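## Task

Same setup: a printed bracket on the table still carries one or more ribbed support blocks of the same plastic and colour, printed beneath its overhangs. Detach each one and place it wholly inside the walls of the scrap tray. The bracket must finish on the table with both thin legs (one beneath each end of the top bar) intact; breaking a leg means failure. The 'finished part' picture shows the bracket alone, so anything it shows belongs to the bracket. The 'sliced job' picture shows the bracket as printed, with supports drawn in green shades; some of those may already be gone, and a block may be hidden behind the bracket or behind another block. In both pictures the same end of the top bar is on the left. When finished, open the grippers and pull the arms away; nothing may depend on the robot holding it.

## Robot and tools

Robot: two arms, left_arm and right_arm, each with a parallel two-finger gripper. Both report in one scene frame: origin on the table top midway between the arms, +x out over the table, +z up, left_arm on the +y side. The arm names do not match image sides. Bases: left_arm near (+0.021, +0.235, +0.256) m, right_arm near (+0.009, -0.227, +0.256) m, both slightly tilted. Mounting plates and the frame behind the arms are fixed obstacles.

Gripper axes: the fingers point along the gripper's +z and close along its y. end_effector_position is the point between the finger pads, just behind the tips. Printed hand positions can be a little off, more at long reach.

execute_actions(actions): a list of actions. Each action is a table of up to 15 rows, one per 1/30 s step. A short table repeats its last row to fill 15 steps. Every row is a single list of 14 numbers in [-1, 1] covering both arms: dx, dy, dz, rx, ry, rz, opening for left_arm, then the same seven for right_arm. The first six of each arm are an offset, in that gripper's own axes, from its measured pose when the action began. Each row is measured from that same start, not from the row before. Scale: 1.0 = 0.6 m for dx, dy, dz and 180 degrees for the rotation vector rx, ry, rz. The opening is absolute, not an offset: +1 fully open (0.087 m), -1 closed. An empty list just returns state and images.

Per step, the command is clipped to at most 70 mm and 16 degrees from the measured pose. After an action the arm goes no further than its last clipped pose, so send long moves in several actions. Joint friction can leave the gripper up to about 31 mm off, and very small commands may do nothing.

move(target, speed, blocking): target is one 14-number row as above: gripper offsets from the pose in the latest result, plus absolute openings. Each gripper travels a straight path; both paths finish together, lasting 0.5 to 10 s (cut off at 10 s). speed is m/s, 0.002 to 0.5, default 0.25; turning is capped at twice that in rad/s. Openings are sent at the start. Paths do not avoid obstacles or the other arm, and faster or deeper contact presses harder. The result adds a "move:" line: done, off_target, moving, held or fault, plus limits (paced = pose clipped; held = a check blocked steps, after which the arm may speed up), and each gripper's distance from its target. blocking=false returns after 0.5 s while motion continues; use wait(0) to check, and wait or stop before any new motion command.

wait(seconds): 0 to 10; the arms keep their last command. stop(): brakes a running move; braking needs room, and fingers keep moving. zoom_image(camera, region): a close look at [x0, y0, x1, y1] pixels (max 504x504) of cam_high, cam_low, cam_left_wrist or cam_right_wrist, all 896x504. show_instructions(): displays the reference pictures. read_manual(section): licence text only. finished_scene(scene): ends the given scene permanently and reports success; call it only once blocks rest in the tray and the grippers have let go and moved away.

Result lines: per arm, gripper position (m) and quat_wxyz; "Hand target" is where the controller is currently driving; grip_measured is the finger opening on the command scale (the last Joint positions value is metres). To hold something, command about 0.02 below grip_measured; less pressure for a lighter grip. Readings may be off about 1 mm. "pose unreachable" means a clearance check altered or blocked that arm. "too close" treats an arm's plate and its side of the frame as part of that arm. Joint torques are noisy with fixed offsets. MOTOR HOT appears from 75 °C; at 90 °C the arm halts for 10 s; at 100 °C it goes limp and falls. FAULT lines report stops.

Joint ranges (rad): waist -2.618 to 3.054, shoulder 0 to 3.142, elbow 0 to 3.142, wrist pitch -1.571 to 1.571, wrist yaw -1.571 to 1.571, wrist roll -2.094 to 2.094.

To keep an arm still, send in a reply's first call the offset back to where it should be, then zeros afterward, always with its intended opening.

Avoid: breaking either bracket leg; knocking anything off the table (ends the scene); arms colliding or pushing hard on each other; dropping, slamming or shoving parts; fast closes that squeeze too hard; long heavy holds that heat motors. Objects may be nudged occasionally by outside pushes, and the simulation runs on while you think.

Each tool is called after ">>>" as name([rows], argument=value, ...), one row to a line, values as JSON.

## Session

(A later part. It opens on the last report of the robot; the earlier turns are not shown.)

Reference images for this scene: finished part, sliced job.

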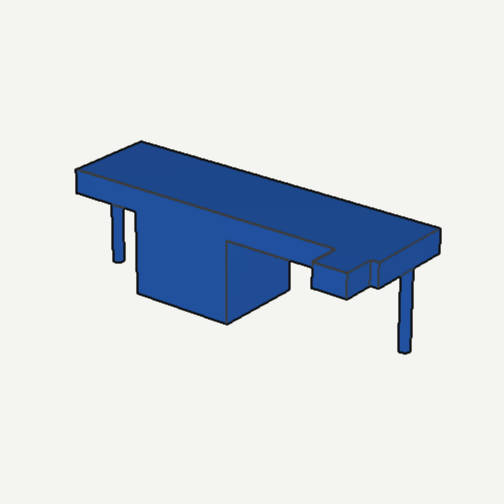

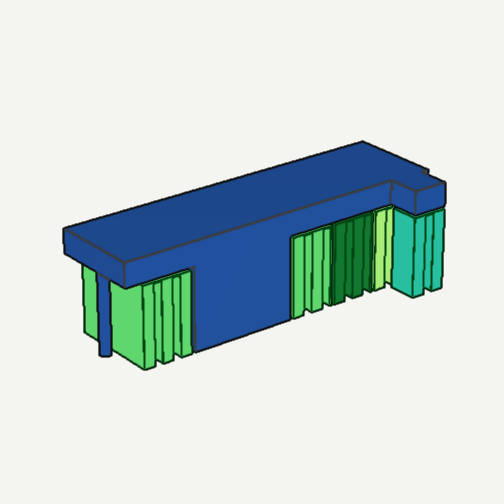

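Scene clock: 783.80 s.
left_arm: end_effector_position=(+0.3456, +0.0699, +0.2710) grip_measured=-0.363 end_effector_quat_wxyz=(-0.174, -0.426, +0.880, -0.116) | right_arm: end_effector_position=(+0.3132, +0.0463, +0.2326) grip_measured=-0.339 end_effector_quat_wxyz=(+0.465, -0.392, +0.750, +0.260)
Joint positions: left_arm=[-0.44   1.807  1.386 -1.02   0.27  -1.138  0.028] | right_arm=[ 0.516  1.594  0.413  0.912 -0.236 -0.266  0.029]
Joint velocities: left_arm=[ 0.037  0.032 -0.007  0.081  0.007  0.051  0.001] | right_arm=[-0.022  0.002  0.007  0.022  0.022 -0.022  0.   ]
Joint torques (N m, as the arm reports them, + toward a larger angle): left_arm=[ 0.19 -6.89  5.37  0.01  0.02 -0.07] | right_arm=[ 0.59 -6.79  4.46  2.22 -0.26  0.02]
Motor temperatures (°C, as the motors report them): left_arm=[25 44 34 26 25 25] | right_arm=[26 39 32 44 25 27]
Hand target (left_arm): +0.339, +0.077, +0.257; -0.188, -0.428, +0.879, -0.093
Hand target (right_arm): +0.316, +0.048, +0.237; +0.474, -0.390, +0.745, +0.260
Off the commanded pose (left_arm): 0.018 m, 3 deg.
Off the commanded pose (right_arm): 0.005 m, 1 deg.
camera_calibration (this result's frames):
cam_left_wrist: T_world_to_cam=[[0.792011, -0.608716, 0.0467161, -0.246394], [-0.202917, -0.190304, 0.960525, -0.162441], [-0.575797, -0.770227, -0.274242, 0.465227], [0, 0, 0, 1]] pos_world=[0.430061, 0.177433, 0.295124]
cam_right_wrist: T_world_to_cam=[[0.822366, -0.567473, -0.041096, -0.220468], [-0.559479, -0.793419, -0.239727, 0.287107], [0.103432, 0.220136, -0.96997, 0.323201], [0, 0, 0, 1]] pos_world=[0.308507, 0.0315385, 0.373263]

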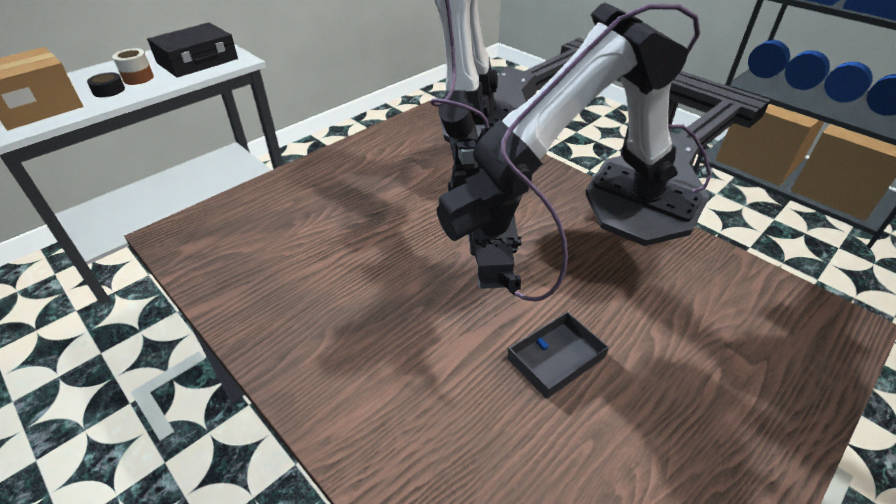

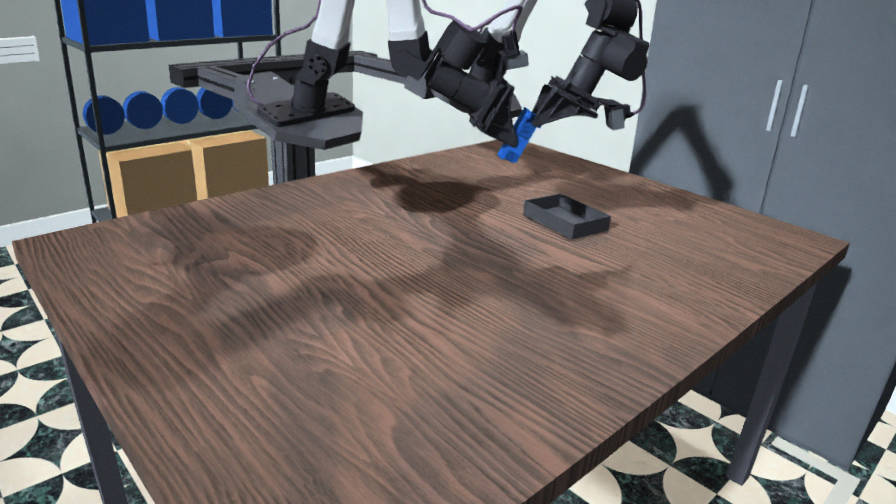

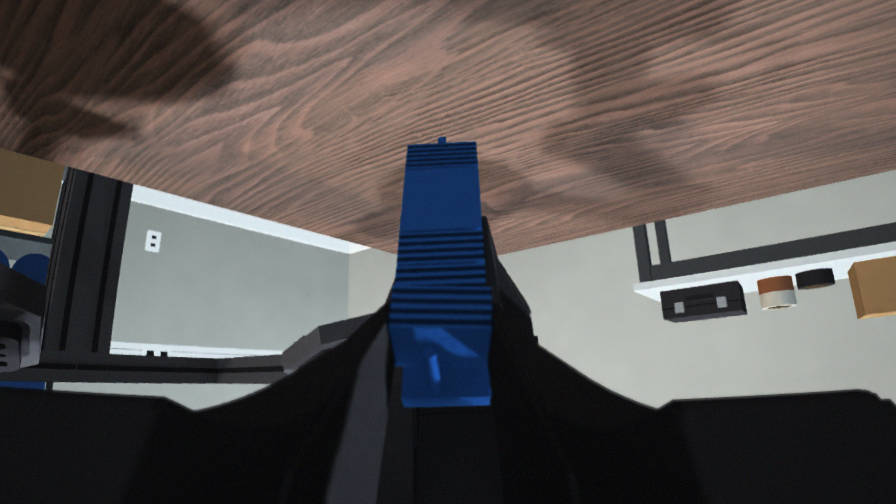

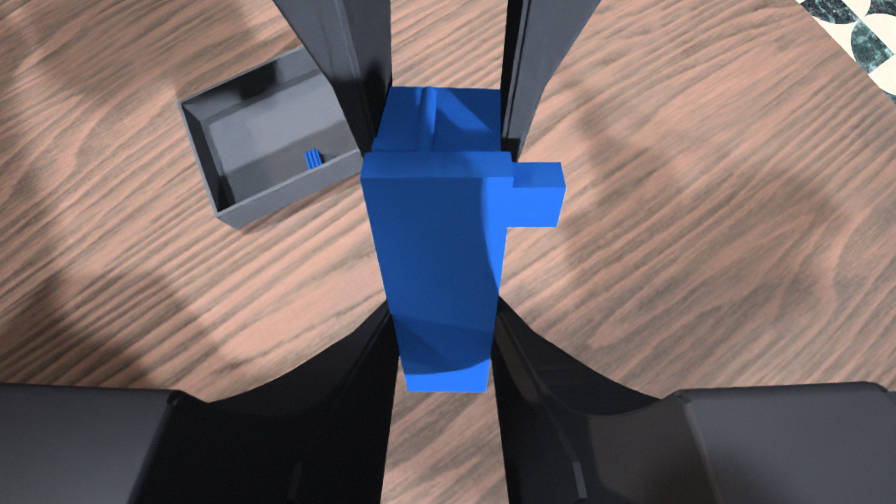

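>>> execute_actions([
  [[-0.0128,0.0177,0.02195,-0.0173,0.0018,-0.0052,-0.42,-0.011,-0.0034,0.002,0.0026,-0.0079,-0.0023,-0.4],[-0.01317,0.01793,0.02367,-0.0182,0.002,-0.0055,-0.42,-0.0135,-0.0041,0.0024,0.0032,-0.0097,-0.0029,-0.4],[-0.0135,0.01817,0.02533,-0.0191,0.0022,-0.0057,-0.42,-0.0161,-0.0049,0.0029,0.0038,-0.0116,-0.0034,-0.4],[-0.01614,0.01843,0.02572,-0.0191,0.0022,-0.0057,-0.42,-0.0161,-0.0049,0.0029,0.0038,-0.0116,-0.0034,-0.4],[-0.01879,0.0187,0.02611,-0.0191,0.0022,-0.0057,-0.42,-0.0161,-0.0049,0.0029,0.0038,-0.0116,-0.0034,-0.4],[-0.02143,0.01896,0.0265,-0.0191,0.0022,-0.0057,-0.42,-0.0161,-0.0049,0.0029,0.0038,-0.0116,-0.0034,-0.4],[-0.02407,0.01923,0.02689,-0.0191,0.0022,-0.0057,-0.42,-0.0161,-0.0049,0.0029,0.0038,-0.0116,-0.0034,-0.4],[-0.02672,0.01949,0.02728,-0.0191,0.0022,-0.0057,-0.42,-0.0161,-0.0049,0.0029,0.0038,-0.0116,-0.0034,-0.4],[-0.02936,0.01975,0.02766,-0.0191,0.0022,-0.0057,-0.42,-0.0161,-0.0049,0.0029,0.0038,-0.0116,-0.0034,-0.4],[-0.032,0.02002,0.02805,-0.0191,0.0022,-0.0057,-0.42,-0.0161,-0.0049,0.0029,0.0038,-0.0116,-0.0034,-0.4],[-0.03464,0.02028,0.02844,-0.0191,0.0022,-0.0057,-0.42,-0.0161,-0.0049,0.0029,0.0038,-0.0116,-0.0034,-0.4],[-0.03729,0.02055,0.02883,-0.0191,0.0022,-0.0057,-0.42,-0.0161,-0.0049,0.0029,0.0038,-0.0116,-0.0034,-0.4],[-0.03993,0.02081,0.02922,-0.0191,0.0022,-0.0057,-0.42,-0.0161,-0.0049,0.0029,0.0038,-0.0116,-0.0034,-0.4],[-0.04257,0.02107,0.02961,-0.0191,0.0022,-0.0057,-0.42,-0.0161,-0.0049,0.0029,0.0038,-0.0116,-0.0034,-0.4],[-0.04522,0.02134,0.03,-0.0191,0.0022,-0.0057,-0.42,-0.0161,-0.0049,0.0029,0.0038,-0.0116,-0.0034,-0.4]],
])

>>> wait(seconds=0.5)

Scene clock: 815.17 s.
left_arm: end_effector_position=(+0.3455, +0.0776, +0.2610) grip_measured=-0.363 end_effector_quat_wxyz=(-0.190, -0.427, +0.877, -0.116) | right_arm: end_effector_position=(+0.3104, +0.0449, +0.2288) grip_measured=-0.339 end_effector_quat_wxyz=(+0.456, -0.394, +0.755, +0.259)
Joint positions: left_arm=[-0.405  1.841  1.386 -1.02   0.295 -1.102  0.028] | right_arm=[ 0.516  1.594  0.413  0.892 -0.236 -0.266  0.029]
Joint velocities: left_arm=[ 0.115  0.066 -0.007  0.037  0.051  0.139 -0.   ] | right_arm=[-0.007  0.017  0.002 -0.051 -0.007 -0.066 -0.001]
Joint torques (N m, as the arm reports them, + toward a larger angle): left_arm=[ 1.07 -6.46  7.13 -0.01 -0.28 -0.07] | right_arm=[ 0.86 -6.86  4.47  2.62 -0.24  0.01]
Motor temperatures (°C, as the motors report them): left_arm=[25 43 35 26 25 25] | right_arm=[26 39 31 46 25 27]
Hand target (left_arm): +0.346, +0.091, +0.243; -0.191, -0.428, +0.879, -0.089
Hand target (right_arm): +0.319, +0.049, +0.241; +0.482, -0.389, +0.741, +0.260
Off the commanded pose (left_arm): 0.022 m, 3 deg.
Off the commanded pose (right_arm): 0.015 m, 3 deg.
camera_calibration (this result's frames):
cam_left_wrist: T_world_to_cam=[[0.793008, -0.608302, 0.0332684, -0.238039], [-0.175976, -0.176445, 0.968452, -0.163745], [-0.583241, -0.773845, -0.246969, 0.464106], [0, 0, 0, 1]] pos_world=[0.430638, 0.185454, 0.281118]
cam_right_wrist: T_world_to_cam=[[0.823388, -0.565507, -0.0472635, -0.218081], [-0.560679, -0.797841, -0.22156, 0.27989], [0.0875849, 0.20893, -0.974001, 0.32645], [0, 0, 0, 1]] pos_world=[0.307902, 0.0317763, 0.369668]

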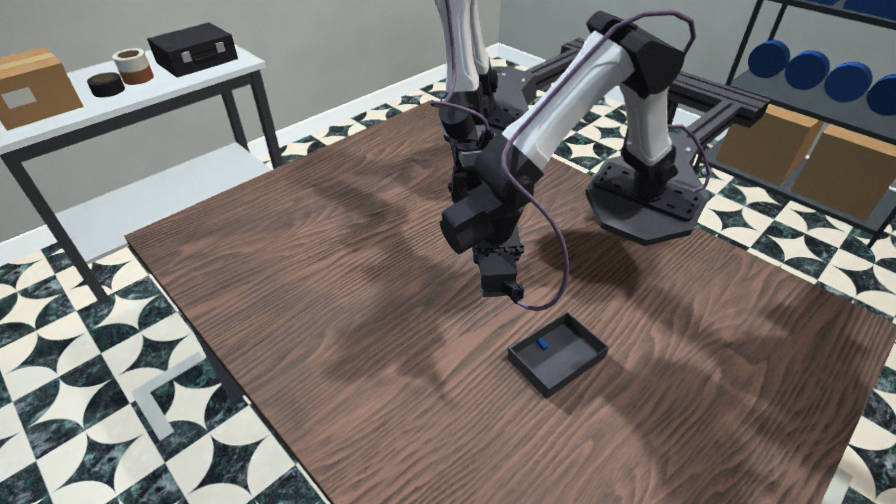

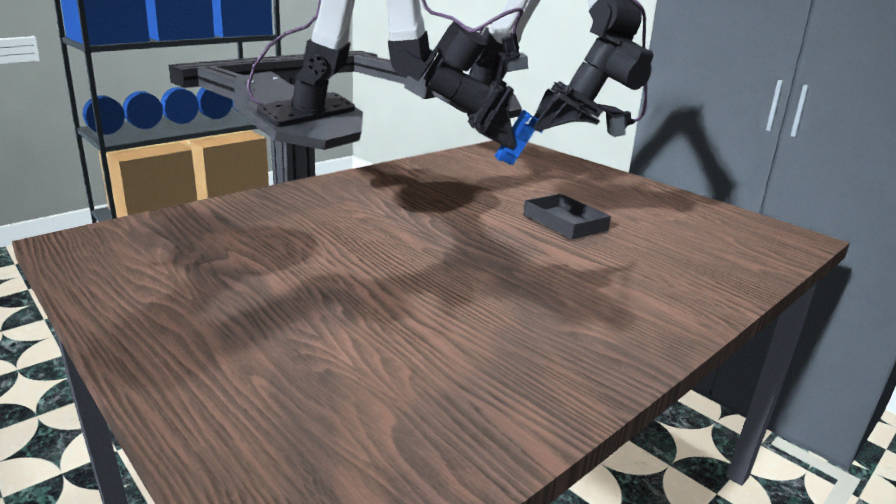

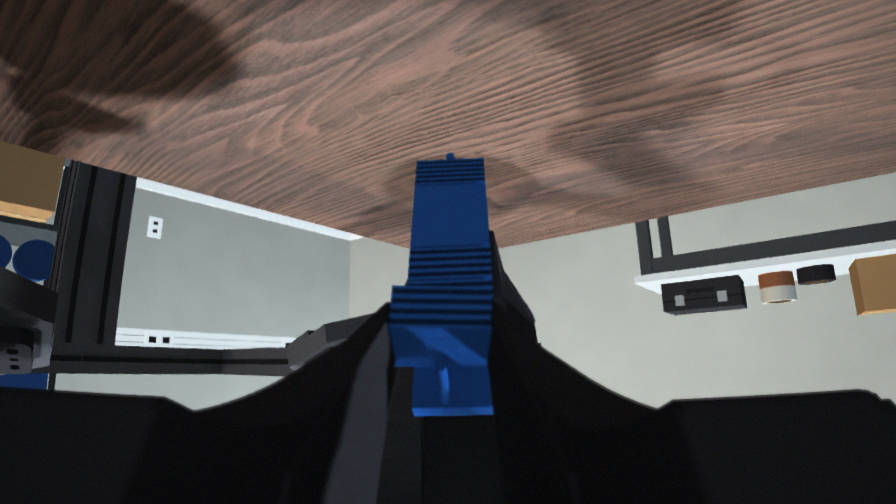

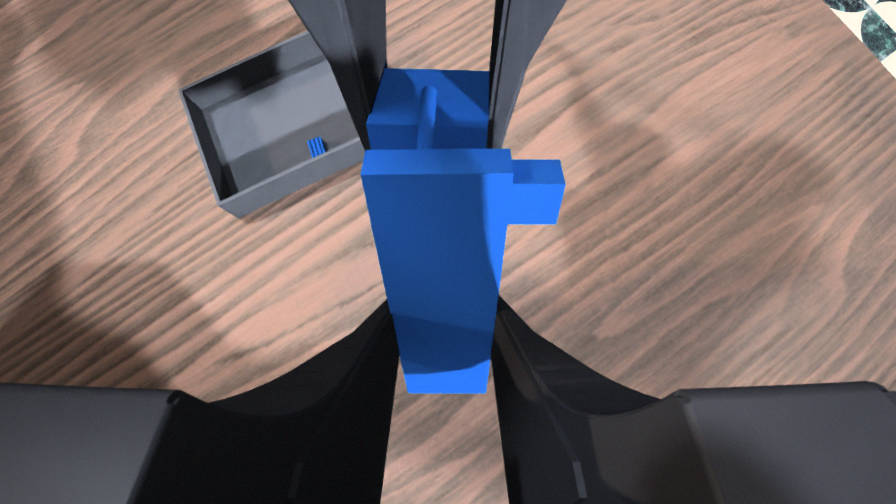

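Scene clock: 815.67 s.
left_arm: end_effector_position=(+0.3463, +0.0835, +0.2567) grip_measured=-0.363 end_effector_quat_wxyz=(-0.188, -0.427, +0.877, -0.111) | right_arm: end_effector_position=(+0.3102, +0.0443, +0.2280) grip_measured=-0.339 end_effector_quat_wxyz=(+0.455, -0.394, +0.756, +0.257)
Joint positions: left_arm=[-0.391  1.849  1.386 -1.02   0.286 -1.087  0.028] | right_arm=[ 0.516  1.594  0.413  0.888 -0.233 -0.266  0.029]
Joint velocities: left_arm=[-0.007 -0.022 -0.017 -0.081  0.007 -0.037  0.   ] | right_arm=[-0.012  0.002 -0.002  0.007  0.125  0.037  0.   ]
Joint torques (N m, as the arm reports them, + toward a larger angle): left_arm=[ 0.24 -6.69  7.07 -0.02 -0.11 -0.06] | right_arm=[ 0.78 -6.88  4.4   2.6  -0.25  0.  ]
Motor temperatures (°C, as the motors report them): left_arm=[25 43 35 26 25 25] | right_arm=[26 39 31 46 25 27]
Hand target (left_arm): +0.346, +0.091, +0.243; -0.191, -0.428, +0.879, -0.089
Hand target (right_arm): +0.319, +0.049, +0.241; +0.482, -0.389, +0.741, +0.260
Off the commanded pose (left_arm): 0.016 m, 3 deg.
Off the commanded pose (right_arm): 0.016 m, 4 deg.
wait: 0.50 s; at rest by 0.43 s
camera_calibration (this result's frames):
cam_left_wrist: T_world_to_cam=[[0.791867, -0.610156, 0.0256373, -0.23243], [-0.174814, -0.186252, 0.966825, -0.157633], [-0.585139, -0.770078, -0.254151, 0.47031], [0, 0, 0, 1]] pos_world=[0.431693, 0.190997, 0.277892]
cam_right_wrist: T_world_to_cam=[[0.822132, -0.567345, -0.0471102, -0.2179], [-0.562815, -0.797529, -0.217224, 0.278748], [0.0856694, 0.205101, -0.974984, 0.326756], [0, 0, 0, 1]] pos_world=[0.308033, 0.0316674, 0.368868]

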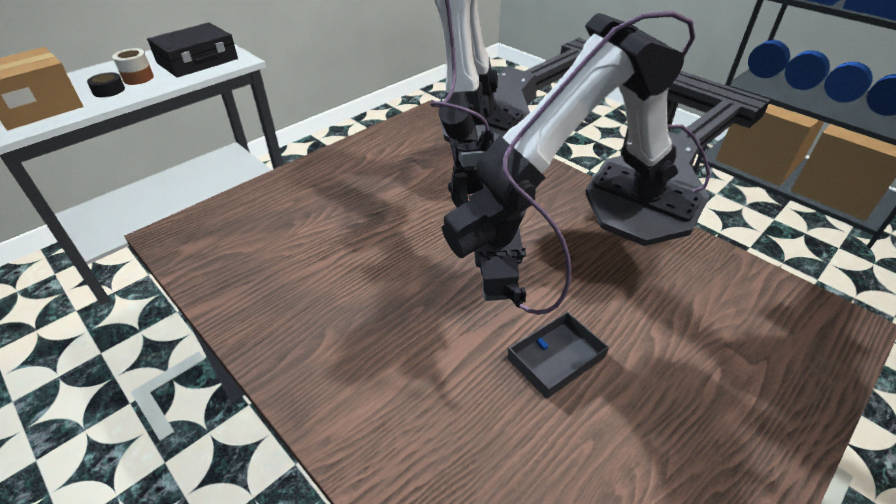

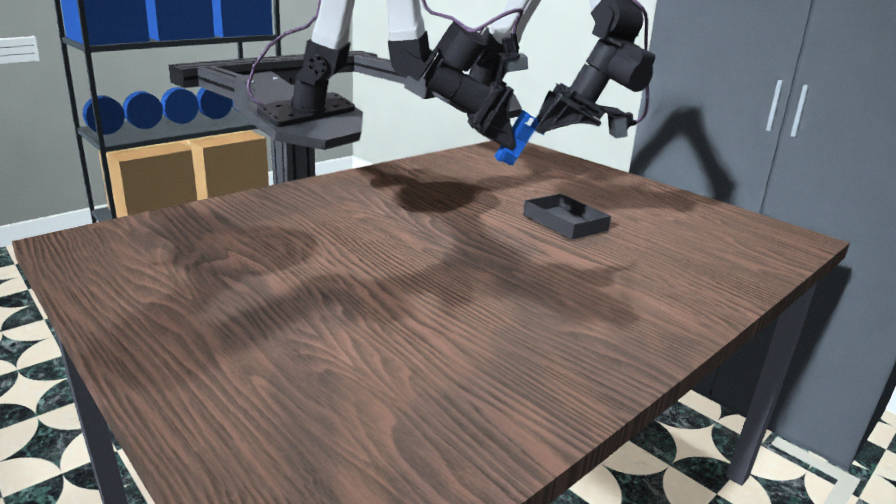

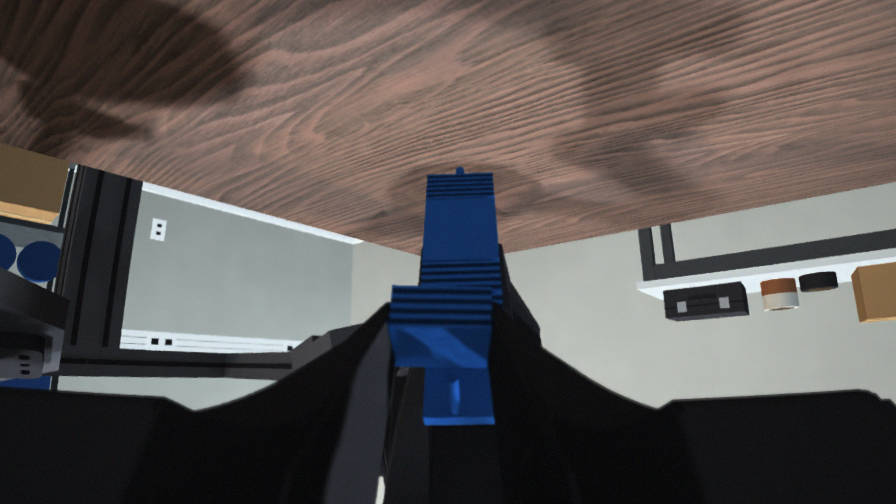

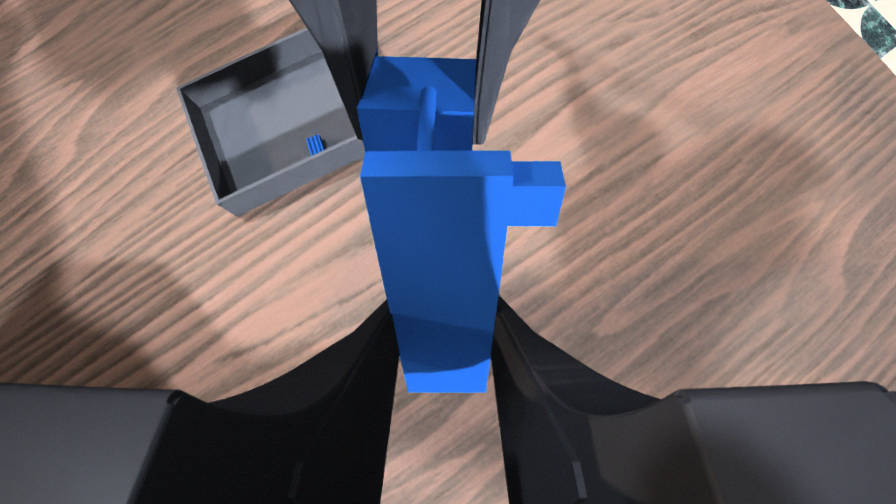

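>>> execute_actions([
  [[-0.01942,0.0083,0.01015,-0.0097,-0.0054,-0.0021,-0.42,-0.02,-0.0052,0.0029,0.0048,-0.0146,-0.0042,-0.4],[-0.02207,0.00853,0.01023,-0.0097,-0.0054,-0.0021,-0.42,-0.02,-0.0052,0.0029,0.0048,-0.0146,-0.0042,-0.4],[-0.02472,0.00876,0.01031,-0.0097,-0.0054,-0.0021,-0.42,-0.02,-0.0052,0.0029,0.0048,-0.0146,-0.0042,-0.4],[-0.02737,0.00899,0.01039,-0.0097,-0.0054,-0.0021,-0.42,-0.02,-0.0052,0.0029,0.0048,-0.0146,-0.0042,-0.4],[-0.03002,0.00922,0.01047,-0.0097,-0.0054,-0.0021,-0.42,-0.02,-0.0052,0.0029,0.0048,-0.0146,-0.0042,-0.4],[-0.03267,0.00945,0.01055,-0.0097,-0.0054,-0.0021,-0.42,-0.02,-0.0052,0.0029,0.0048,-0.0146,-0.0042,-0.4],[-0.03532,0.00968,0.01063,-0.0097,-0.0054,-0.0021,-0.42,-0.02,-0.0052,0.0029,0.0048,-0.0146,-0.0042,-0.4],[-0.03797,0.00991,0.01071,-0.0097,-0.0054,-0.0021,-0.42,-0.02,-0.0052,0.0029,0.0048,-0.0146,-0.0042,-0.4],[-0.04062,0.01014,0.01079,-0.0097,-0.0054,-0.0021,-0.42,-0.02,-0.0052,0.0029,0.0048,-0.0146,-0.0042,-0.4],[-0.04327,0.01037,0.01087,-0.0097,-0.0054,-0.0021,-0.42,-0.02,-0.0052,0.0029,0.0048,-0.0146,-0.0042,-0.4],[-0.04592,0.0106,0.01095,-0.0097,-0.0054,-0.0021,-0.42,-0.02,-0.0052,0.0029,0.0048,-0.0146,-0.0042,-0.4],[-0.04857,0.01083,0.01103,-0.0097,-0.0054,-0.0021,-0.42,-0.02,-0.0052,0.0029,0.0048,-0.0146,-0.0042,-0.4],[-0.05122,0.01106,0.01111,-0.0097,-0.0054,-0.0021,-0.42,-0.02,-0.0052,0.0029,0.0048,-0.0146,-0.0042,-0.4],[-0.05387,0.01129,0.01119,-0.0097,-0.0054,-0.0021,-0.42,-0.02,-0.0052,0.0029,0.0048,-0.0146,-0.0042,-0.4],[-0.05652,0.01152,0.01127,-0.0097,-0.0054,-0.0021,-0.42,-0.02,-0.0052,0.0029,0.0048,-0.0146,-0.0042,-0.4]],
])

>>> wait(seconds=0.5)

Scene clock: 836.47 s.
left_arm: end_effector_position=(+0.3554, +0.1028, +0.2439) grip_measured=-0.363 end_effector_quat_wxyz=(-0.183, -0.429, +0.879, -0.102) | right_arm: end_effector_position=(+0.3161, +0.0470, +0.2357) grip_measured=-0.339 end_effector_quat_wxyz=(+0.472, -0.390, +0.747, +0.258)
Joint positions: left_arm=[-0.338  1.888  1.411 -1.021  0.268 -1.038  0.028] | right_arm=[ 0.516  1.594  0.413  0.928 -0.232 -0.266  0.029]
Joint velocities: left_arm=[ 0.095  0.071  0.11   0.007 -0.051  0.125 -0.   ] | right_arm=[-0.017 -0.002 -0.032 -0.007 -0.007  0.007  0.001]
Joint torques (N m, as the arm reports them, + toward a larger angle): left_arm=[ 0.47 -7.76  7.29 -0.07  0.13 -0.11] | right_arm=[ 0.97 -6.85  4.38  2.03 -0.2   0.03]
Motor temperatures (°C, as the motors report them): left_arm=[25 43 36 26 25 25] | right_arm=[26 39 31 48 25 27]
Hand target (left_arm): +0.358, +0.110, +0.235; -0.187, -0.428, +0.879, -0.093
Hand target (right_arm): +0.317, +0.048, +0.238; +0.477, -0.389, +0.745, +0.258
Off the commanded pose (left_arm): 0.011 m, 1 deg.
Off the commanded pose (right_arm): 0.003 m, 1 deg.
camera_calibration (this result's frames):
cam_left_wrist: T_world_to_cam=[[0.792569, -0.609645, 0.0129341, -0.224722], [-0.176078, -0.2085, 0.962042, -0.136138], [-0.583807, -0.764762, -0.272595, 0.490709], [0, 0, 0, 1]] pos_world=[0.440616, 0.20989, 0.267642]
cam_right_wrist: T_world_to_cam=[[0.819384, -0.572217, -0.0343147, -0.222746], [-0.560953, -0.788049, -0.253596, 0.2934], [0.11807, 0.227041, -0.966701, 0.31999], [0, 0, 0, 1]] pos_world=[0.309317, 0.031104, 0.376096]

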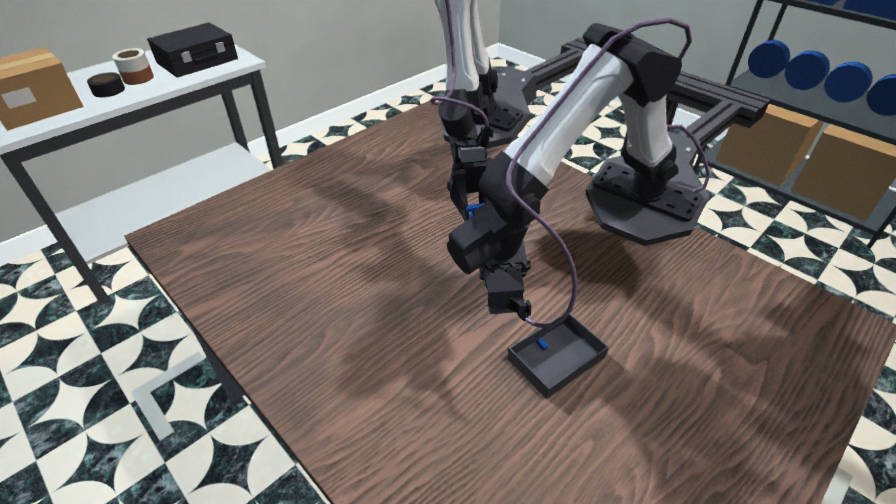

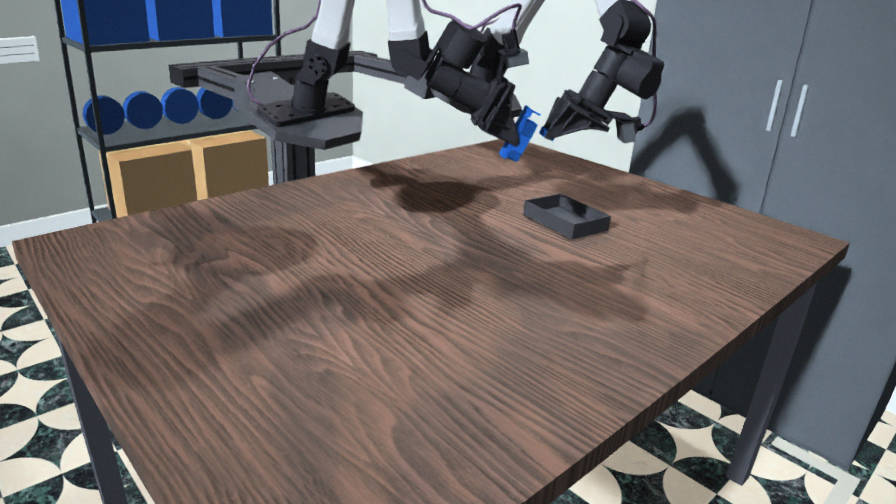

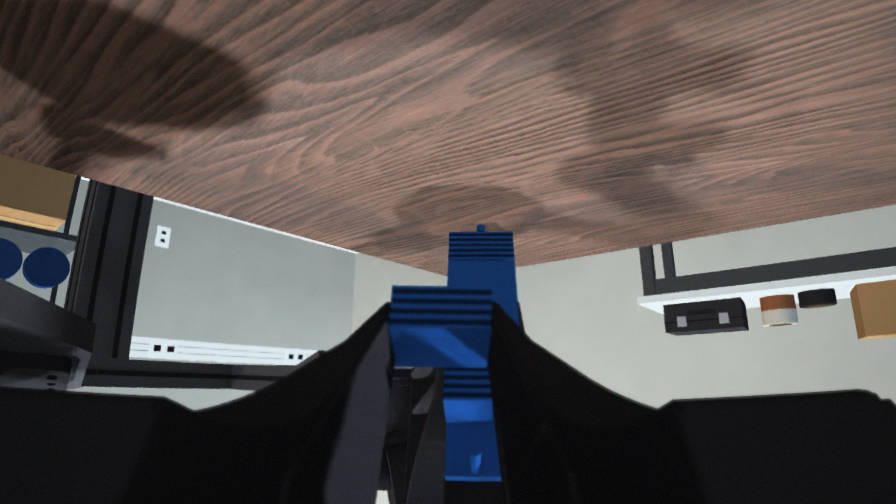

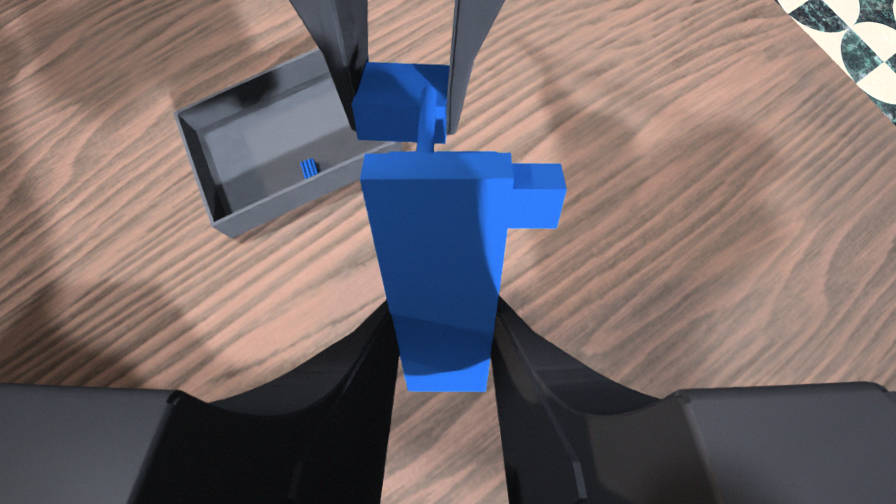

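Scene clock: 836.97 s.
left_arm: end_effector_position=(+0.3570, +0.1057, +0.2426) grip_measured=-0.363 end_effector_quat_wxyz=(-0.181, -0.426, +0.880, -0.102) | right_arm: end_effector_position=(+0.3164, +0.0471, +0.2361) grip_measured=-0.339 end_effector_quat_wxyz=(+0.473, -0.389, +0.747, +0.258)
Joint positions: left_arm=[-0.33   1.893  1.416 -1.021  0.267 -1.023  0.028] | right_arm=[ 0.516  1.594  0.413  0.931 -0.232 -0.266  0.029]
Joint velocities: left_arm=[-0.007  0.007 -0.002 -0.066 -0.037 -0.081 -0.001] | right_arm=[-0.007 -0.002 -0.012 -0.007 -0.051 -0.007 -0.001]
Joint torques (N m, as the arm reports them, + toward a larger angle): left_arm=[ 0.19 -7.8   7.4  -0.1   0.13 -0.12] | right_arm=[ 0.92 -6.88  4.4   2.03 -0.22  0.03]
Motor temperatures (°C, as the motors report them): left_arm=[25 43 36 26 25 25] | right_arm=[26 39 31 48 25 27]
Hand target (left_arm): +0.358, +0.110, +0.236; -0.187, -0.428, +0.879, -0.093
Hand target (right_arm): +0.317, +0.048, +0.238; +0.477, -0.389, +0.745, +0.258
Off the commanded pose (left_arm): 0.008 m, 1 deg.
Off the commanded pose (right_arm): 0.002 m, 0 deg.
wait: 0.50 s; at rest by 0.23 s
camera_calibration (this result's frames):
cam_left_wrist: T_world_to_cam=[[0.788328, -0.61502, 0.0170127, -0.223055], [-0.182195, -0.206946, 0.961238, -0.131778], [-0.58766, -0.760871, -0.275195, 0.495114], [0, 0, 0, 1]] pos_world=[0.44279, 0.212263, 0.266718]
cam_right_wrist: T_world_to_cam=[[0.819246, -0.572456, -0.0336175, -0.223013], [-0.560769, -0.787505, -0.255682, 0.294224], [0.119893, 0.228318, -0.966176, 0.319591], [0, 0, 0, 1]] pos_world=[0.309378, 0.0310696, 0.376512]

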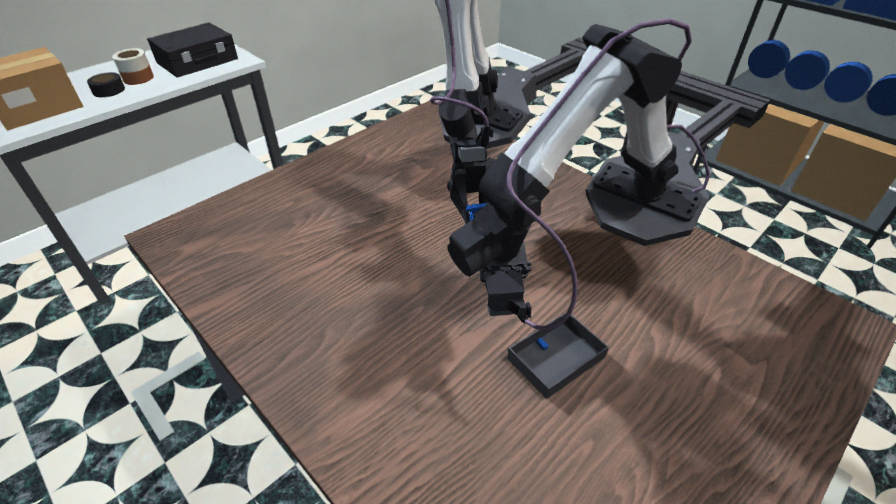

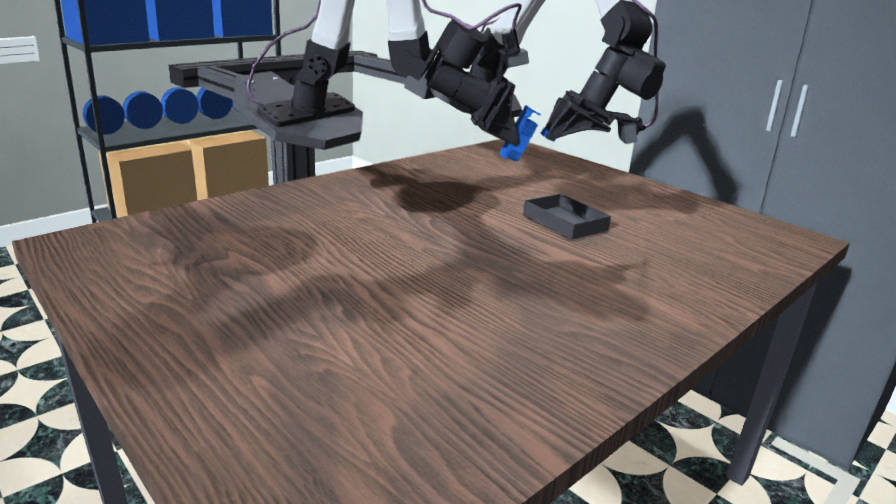

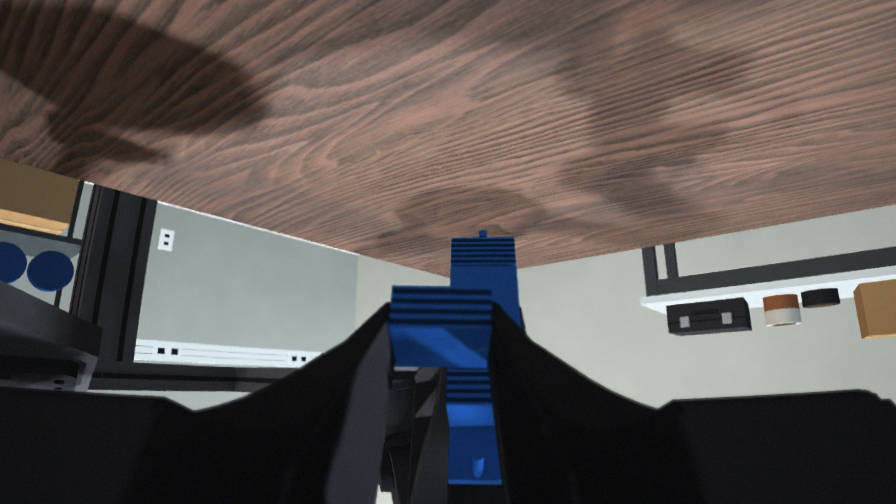

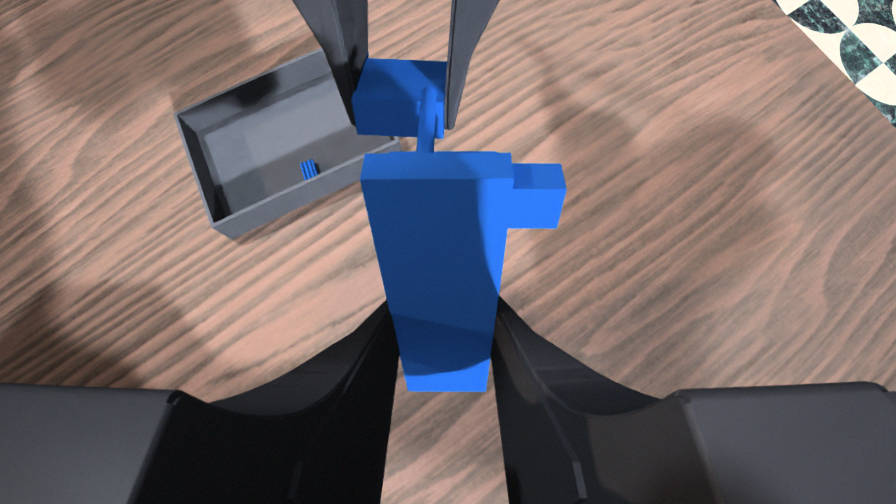

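>>> move(target=[-0.2523, 0.1332, 0.1803, 0.0254, -0.1323, -0.1579, -0.42, 0, 0, 0, 0, 0, 0, -0.4], speed=0.2)

Scene clock: 853.53 s.
left_arm: end_effector_position=(+0.3690, +0.2253, +0.0909) grip_measured=-0.363 end_effector_quat_wxyz=(+0.012, -0.641, +0.767, -0.012) | right_arm: end_effector_position=(+0.3164, +0.0471, +0.2361) grip_measured=-0.339 end_effector_quat_wxyz=(+0.473, -0.389, +0.747, +0.258)
Joint positions: left_arm=[-0.096  2.002  0.99  -0.243 -0.037 -1.301  0.028] | right_arm=[ 0.516  1.594  0.413  0.931 -0.232 -0.266  0.029]
Joint velocities: left_arm=[-0.012  0.007 -0.007  0.022  0.022 -0.081  0.   ] | right_arm=[-0.007  0.002 -0.002  0.051 -0.007  0.022  0.001]
Joint torques (N m, as the arm reports them, + toward a larger angle): left_arm=[ 1.04 -7.27  1.65  0.58 -0.08 -0.21] | right_arm=[ 0.65 -6.84  4.41  1.97 -0.28  0.04]
Motor temperatures (°C, as the motors report them): left_arm=[25 44 36 26 25 25] | right_arm=[26 39 31 47 25 27]
Hand target (left_arm): +0.356, +0.228, +0.080; +0.002, -0.646, +0.763, +0.000
Hand target (right_arm): +0.316, +0.047, +0.236; +0.473, -0.389, +0.747, +0.258
Off the commanded pose (left_arm): 0.017 m, 2 deg.
Off the commanded pose (right_arm): 0.000 m, 0 deg.
move: off_target (left_arm)
camera_calibration (this result's frames):
cam_left_wrist: T_world_to_cam=[[0.984527, -0.173117, 0.0271344, -0.329315], [-0.131995, -0.630818, 0.764622, 0.135813], [-0.115252, -0.756373, -0.643908, 0.409587], [0, 0, 0, 1]] pos_world=[0.389352, 0.338463, 0.168827]
cam_right_wrist: T_world_to_cam=[[0.819246, -0.572456, -0.0336175, -0.223013], [-0.560769, -0.787505, -0.255682, 0.294224], [0.119893, 0.228318, -0.966176, 0.319591], [0, 0, 0, 1]] pos_world=[0.309378, 0.0310696, 0.376512]

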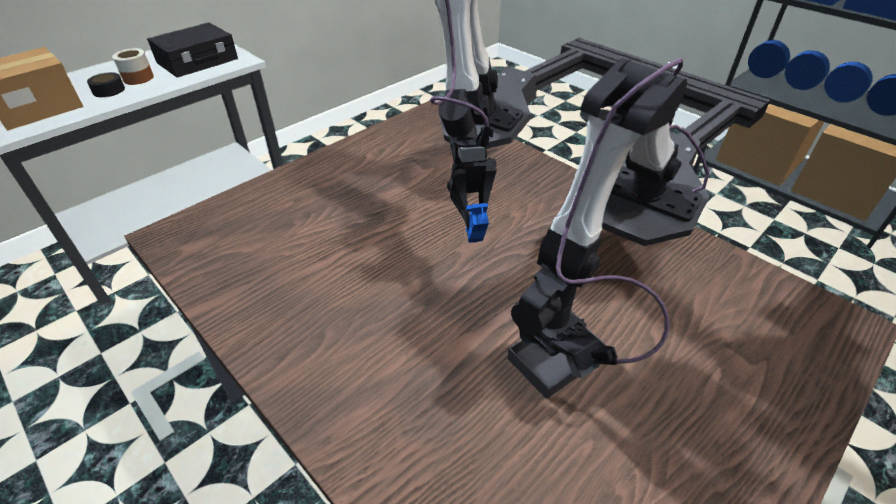

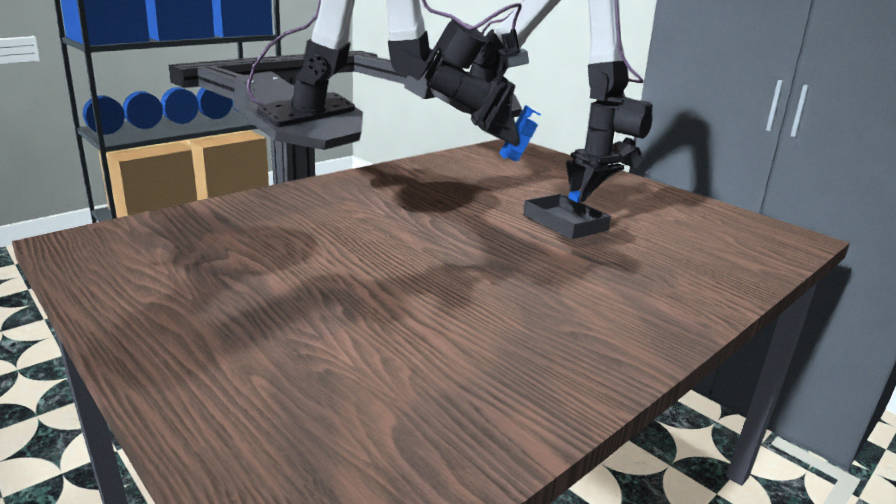

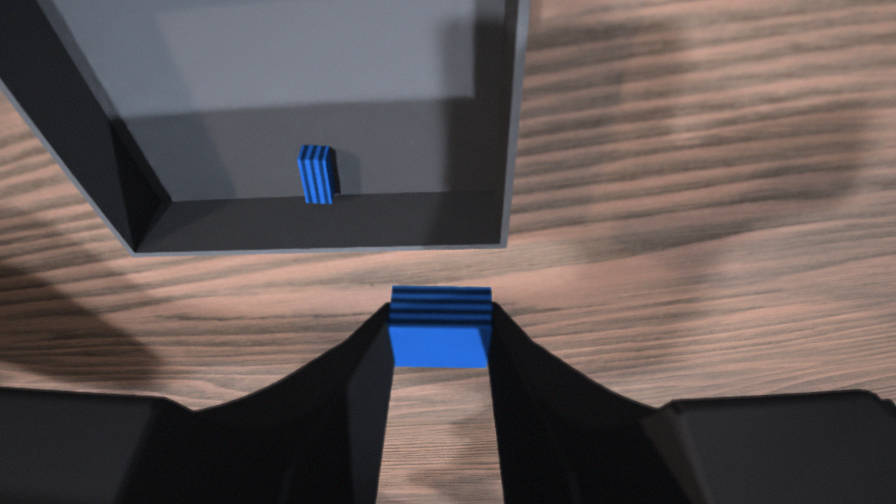

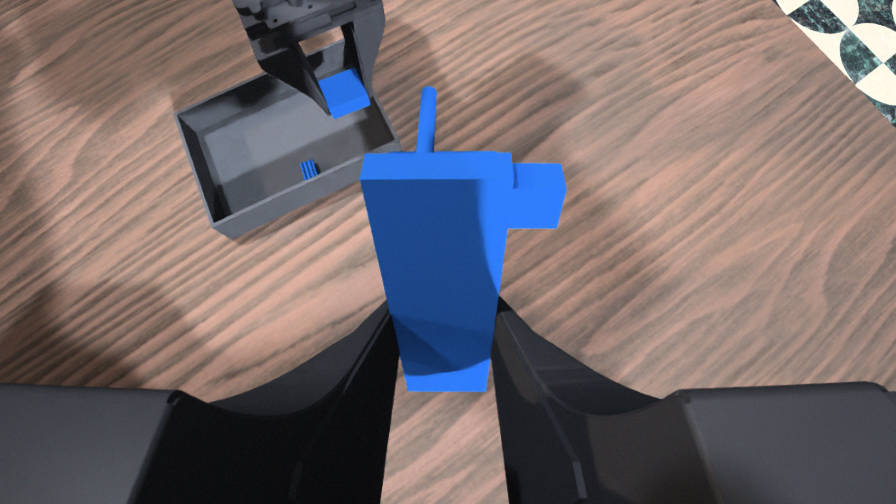

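>>> move(target=[-0.0002, 0.035, 0.0803, -0.0108, 0.0009, -0.0041, -0.42, 0, 0, 0, 0, 0, 0, -0.4], speed=0.08)

Scene clock: 866.47 s.
left_arm: end_effector_position=(+0.3630, +0.2265, +0.0517) grip_measured=-0.363 end_effector_quat_wxyz=(+0.011, -0.644, +0.765, -0.010) | right_arm: end_effector_position=(+0.3164, +0.0471, +0.2361) grip_measured=-0.339 end_effector_quat_wxyz=(+0.473, -0.389, +0.747, +0.258)
Joint positions: left_arm=[-0.087  2.134  0.99  -0.115 -0.038 -1.302  0.028] | right_arm=[ 0.516  1.594  0.413  0.931 -0.232 -0.266  0.029]
Joint velocities: left_arm=[ 0.002  0.007 -0.007  0.022 -0.022  0.007  0.   ] | right_arm=[ 0.012 -0.012 -0.007 -0.051 -0.022 -0.007  0.   ]
Joint torques (N m, as the arm reports them, + toward a larger angle): left_arm=[ 1.22 -7.45  1.11  0.56 -0.04 -0.12] | right_arm=[ 0.57 -6.85  4.47  1.95 -0.24  0.04]
Motor temperatures (°C, as the motors report them): left_arm=[25 43 35 26 25 25] | right_arm=[26 39 31 47 25 27]
Hand target (left_arm): +0.349, +0.229, +0.042; +0.000, -0.646, +0.763, -0.000
Hand target (right_arm): +0.316, +0.047, +0.236; +0.473, -0.389, +0.747, +0.258
Off the commanded pose (left_arm): 0.016 m, 2 deg.
Off the commanded pose (right_arm): 0.000 m, 0 deg.
move: off_target (left_arm)
camera_calibration (this result's frames):
cam_left_wrist: T_world_to_cam=[[0.986104, -0.164663, 0.022013, -0.324331], [-0.12287, -0.633725, 0.763738, 0.163096], [-0.111809, -0.75583, -0.645151, 0.383276], [0, 0, 0, 1]] pos_world=[0.382717, 0.339644, 0.129848]
cam_right_wrist: T_world_to_cam=[[0.819246, -0.572456, -0.0336175, -0.223013], [-0.560769, -0.787505, -0.255682, 0.294224], [0.119893, 0.228318, -0.966176, 0.319591], [0, 0, 0, 1]] pos_world=[0.309378, 0.0310696, 0.376512]

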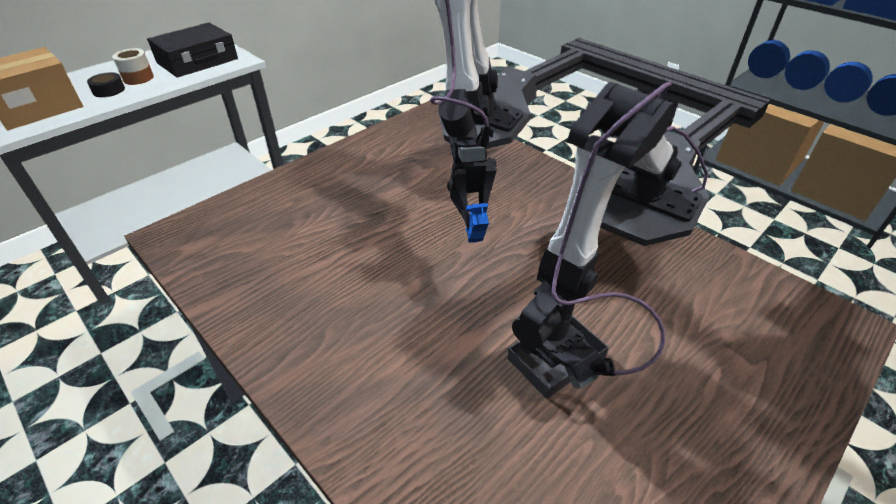

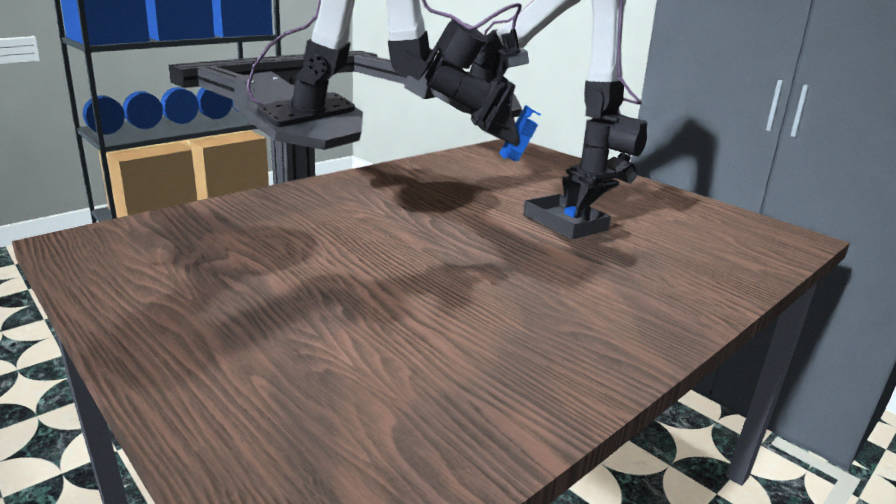

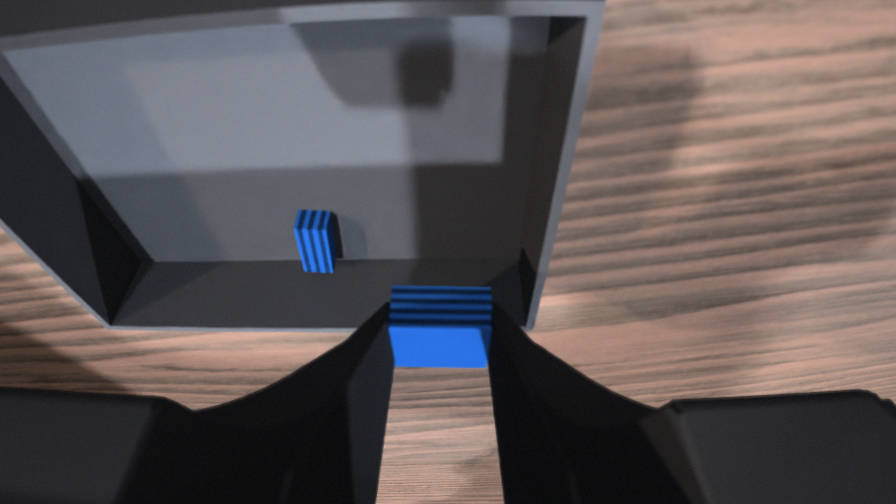

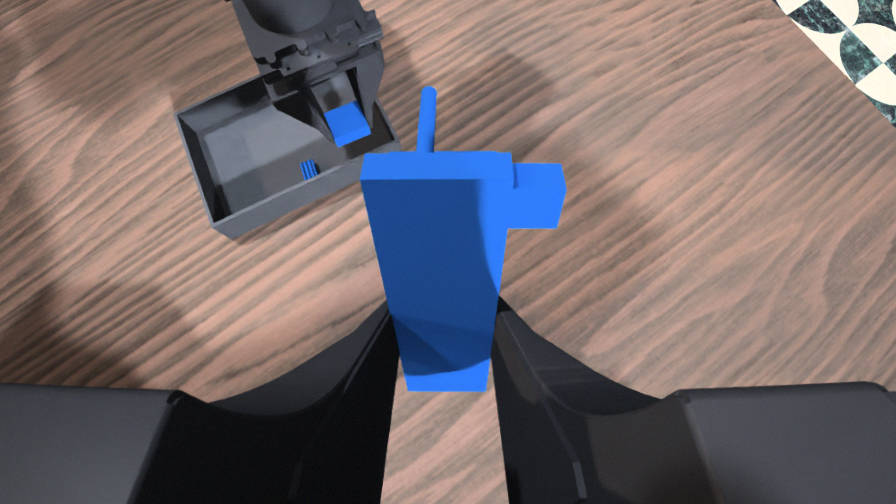

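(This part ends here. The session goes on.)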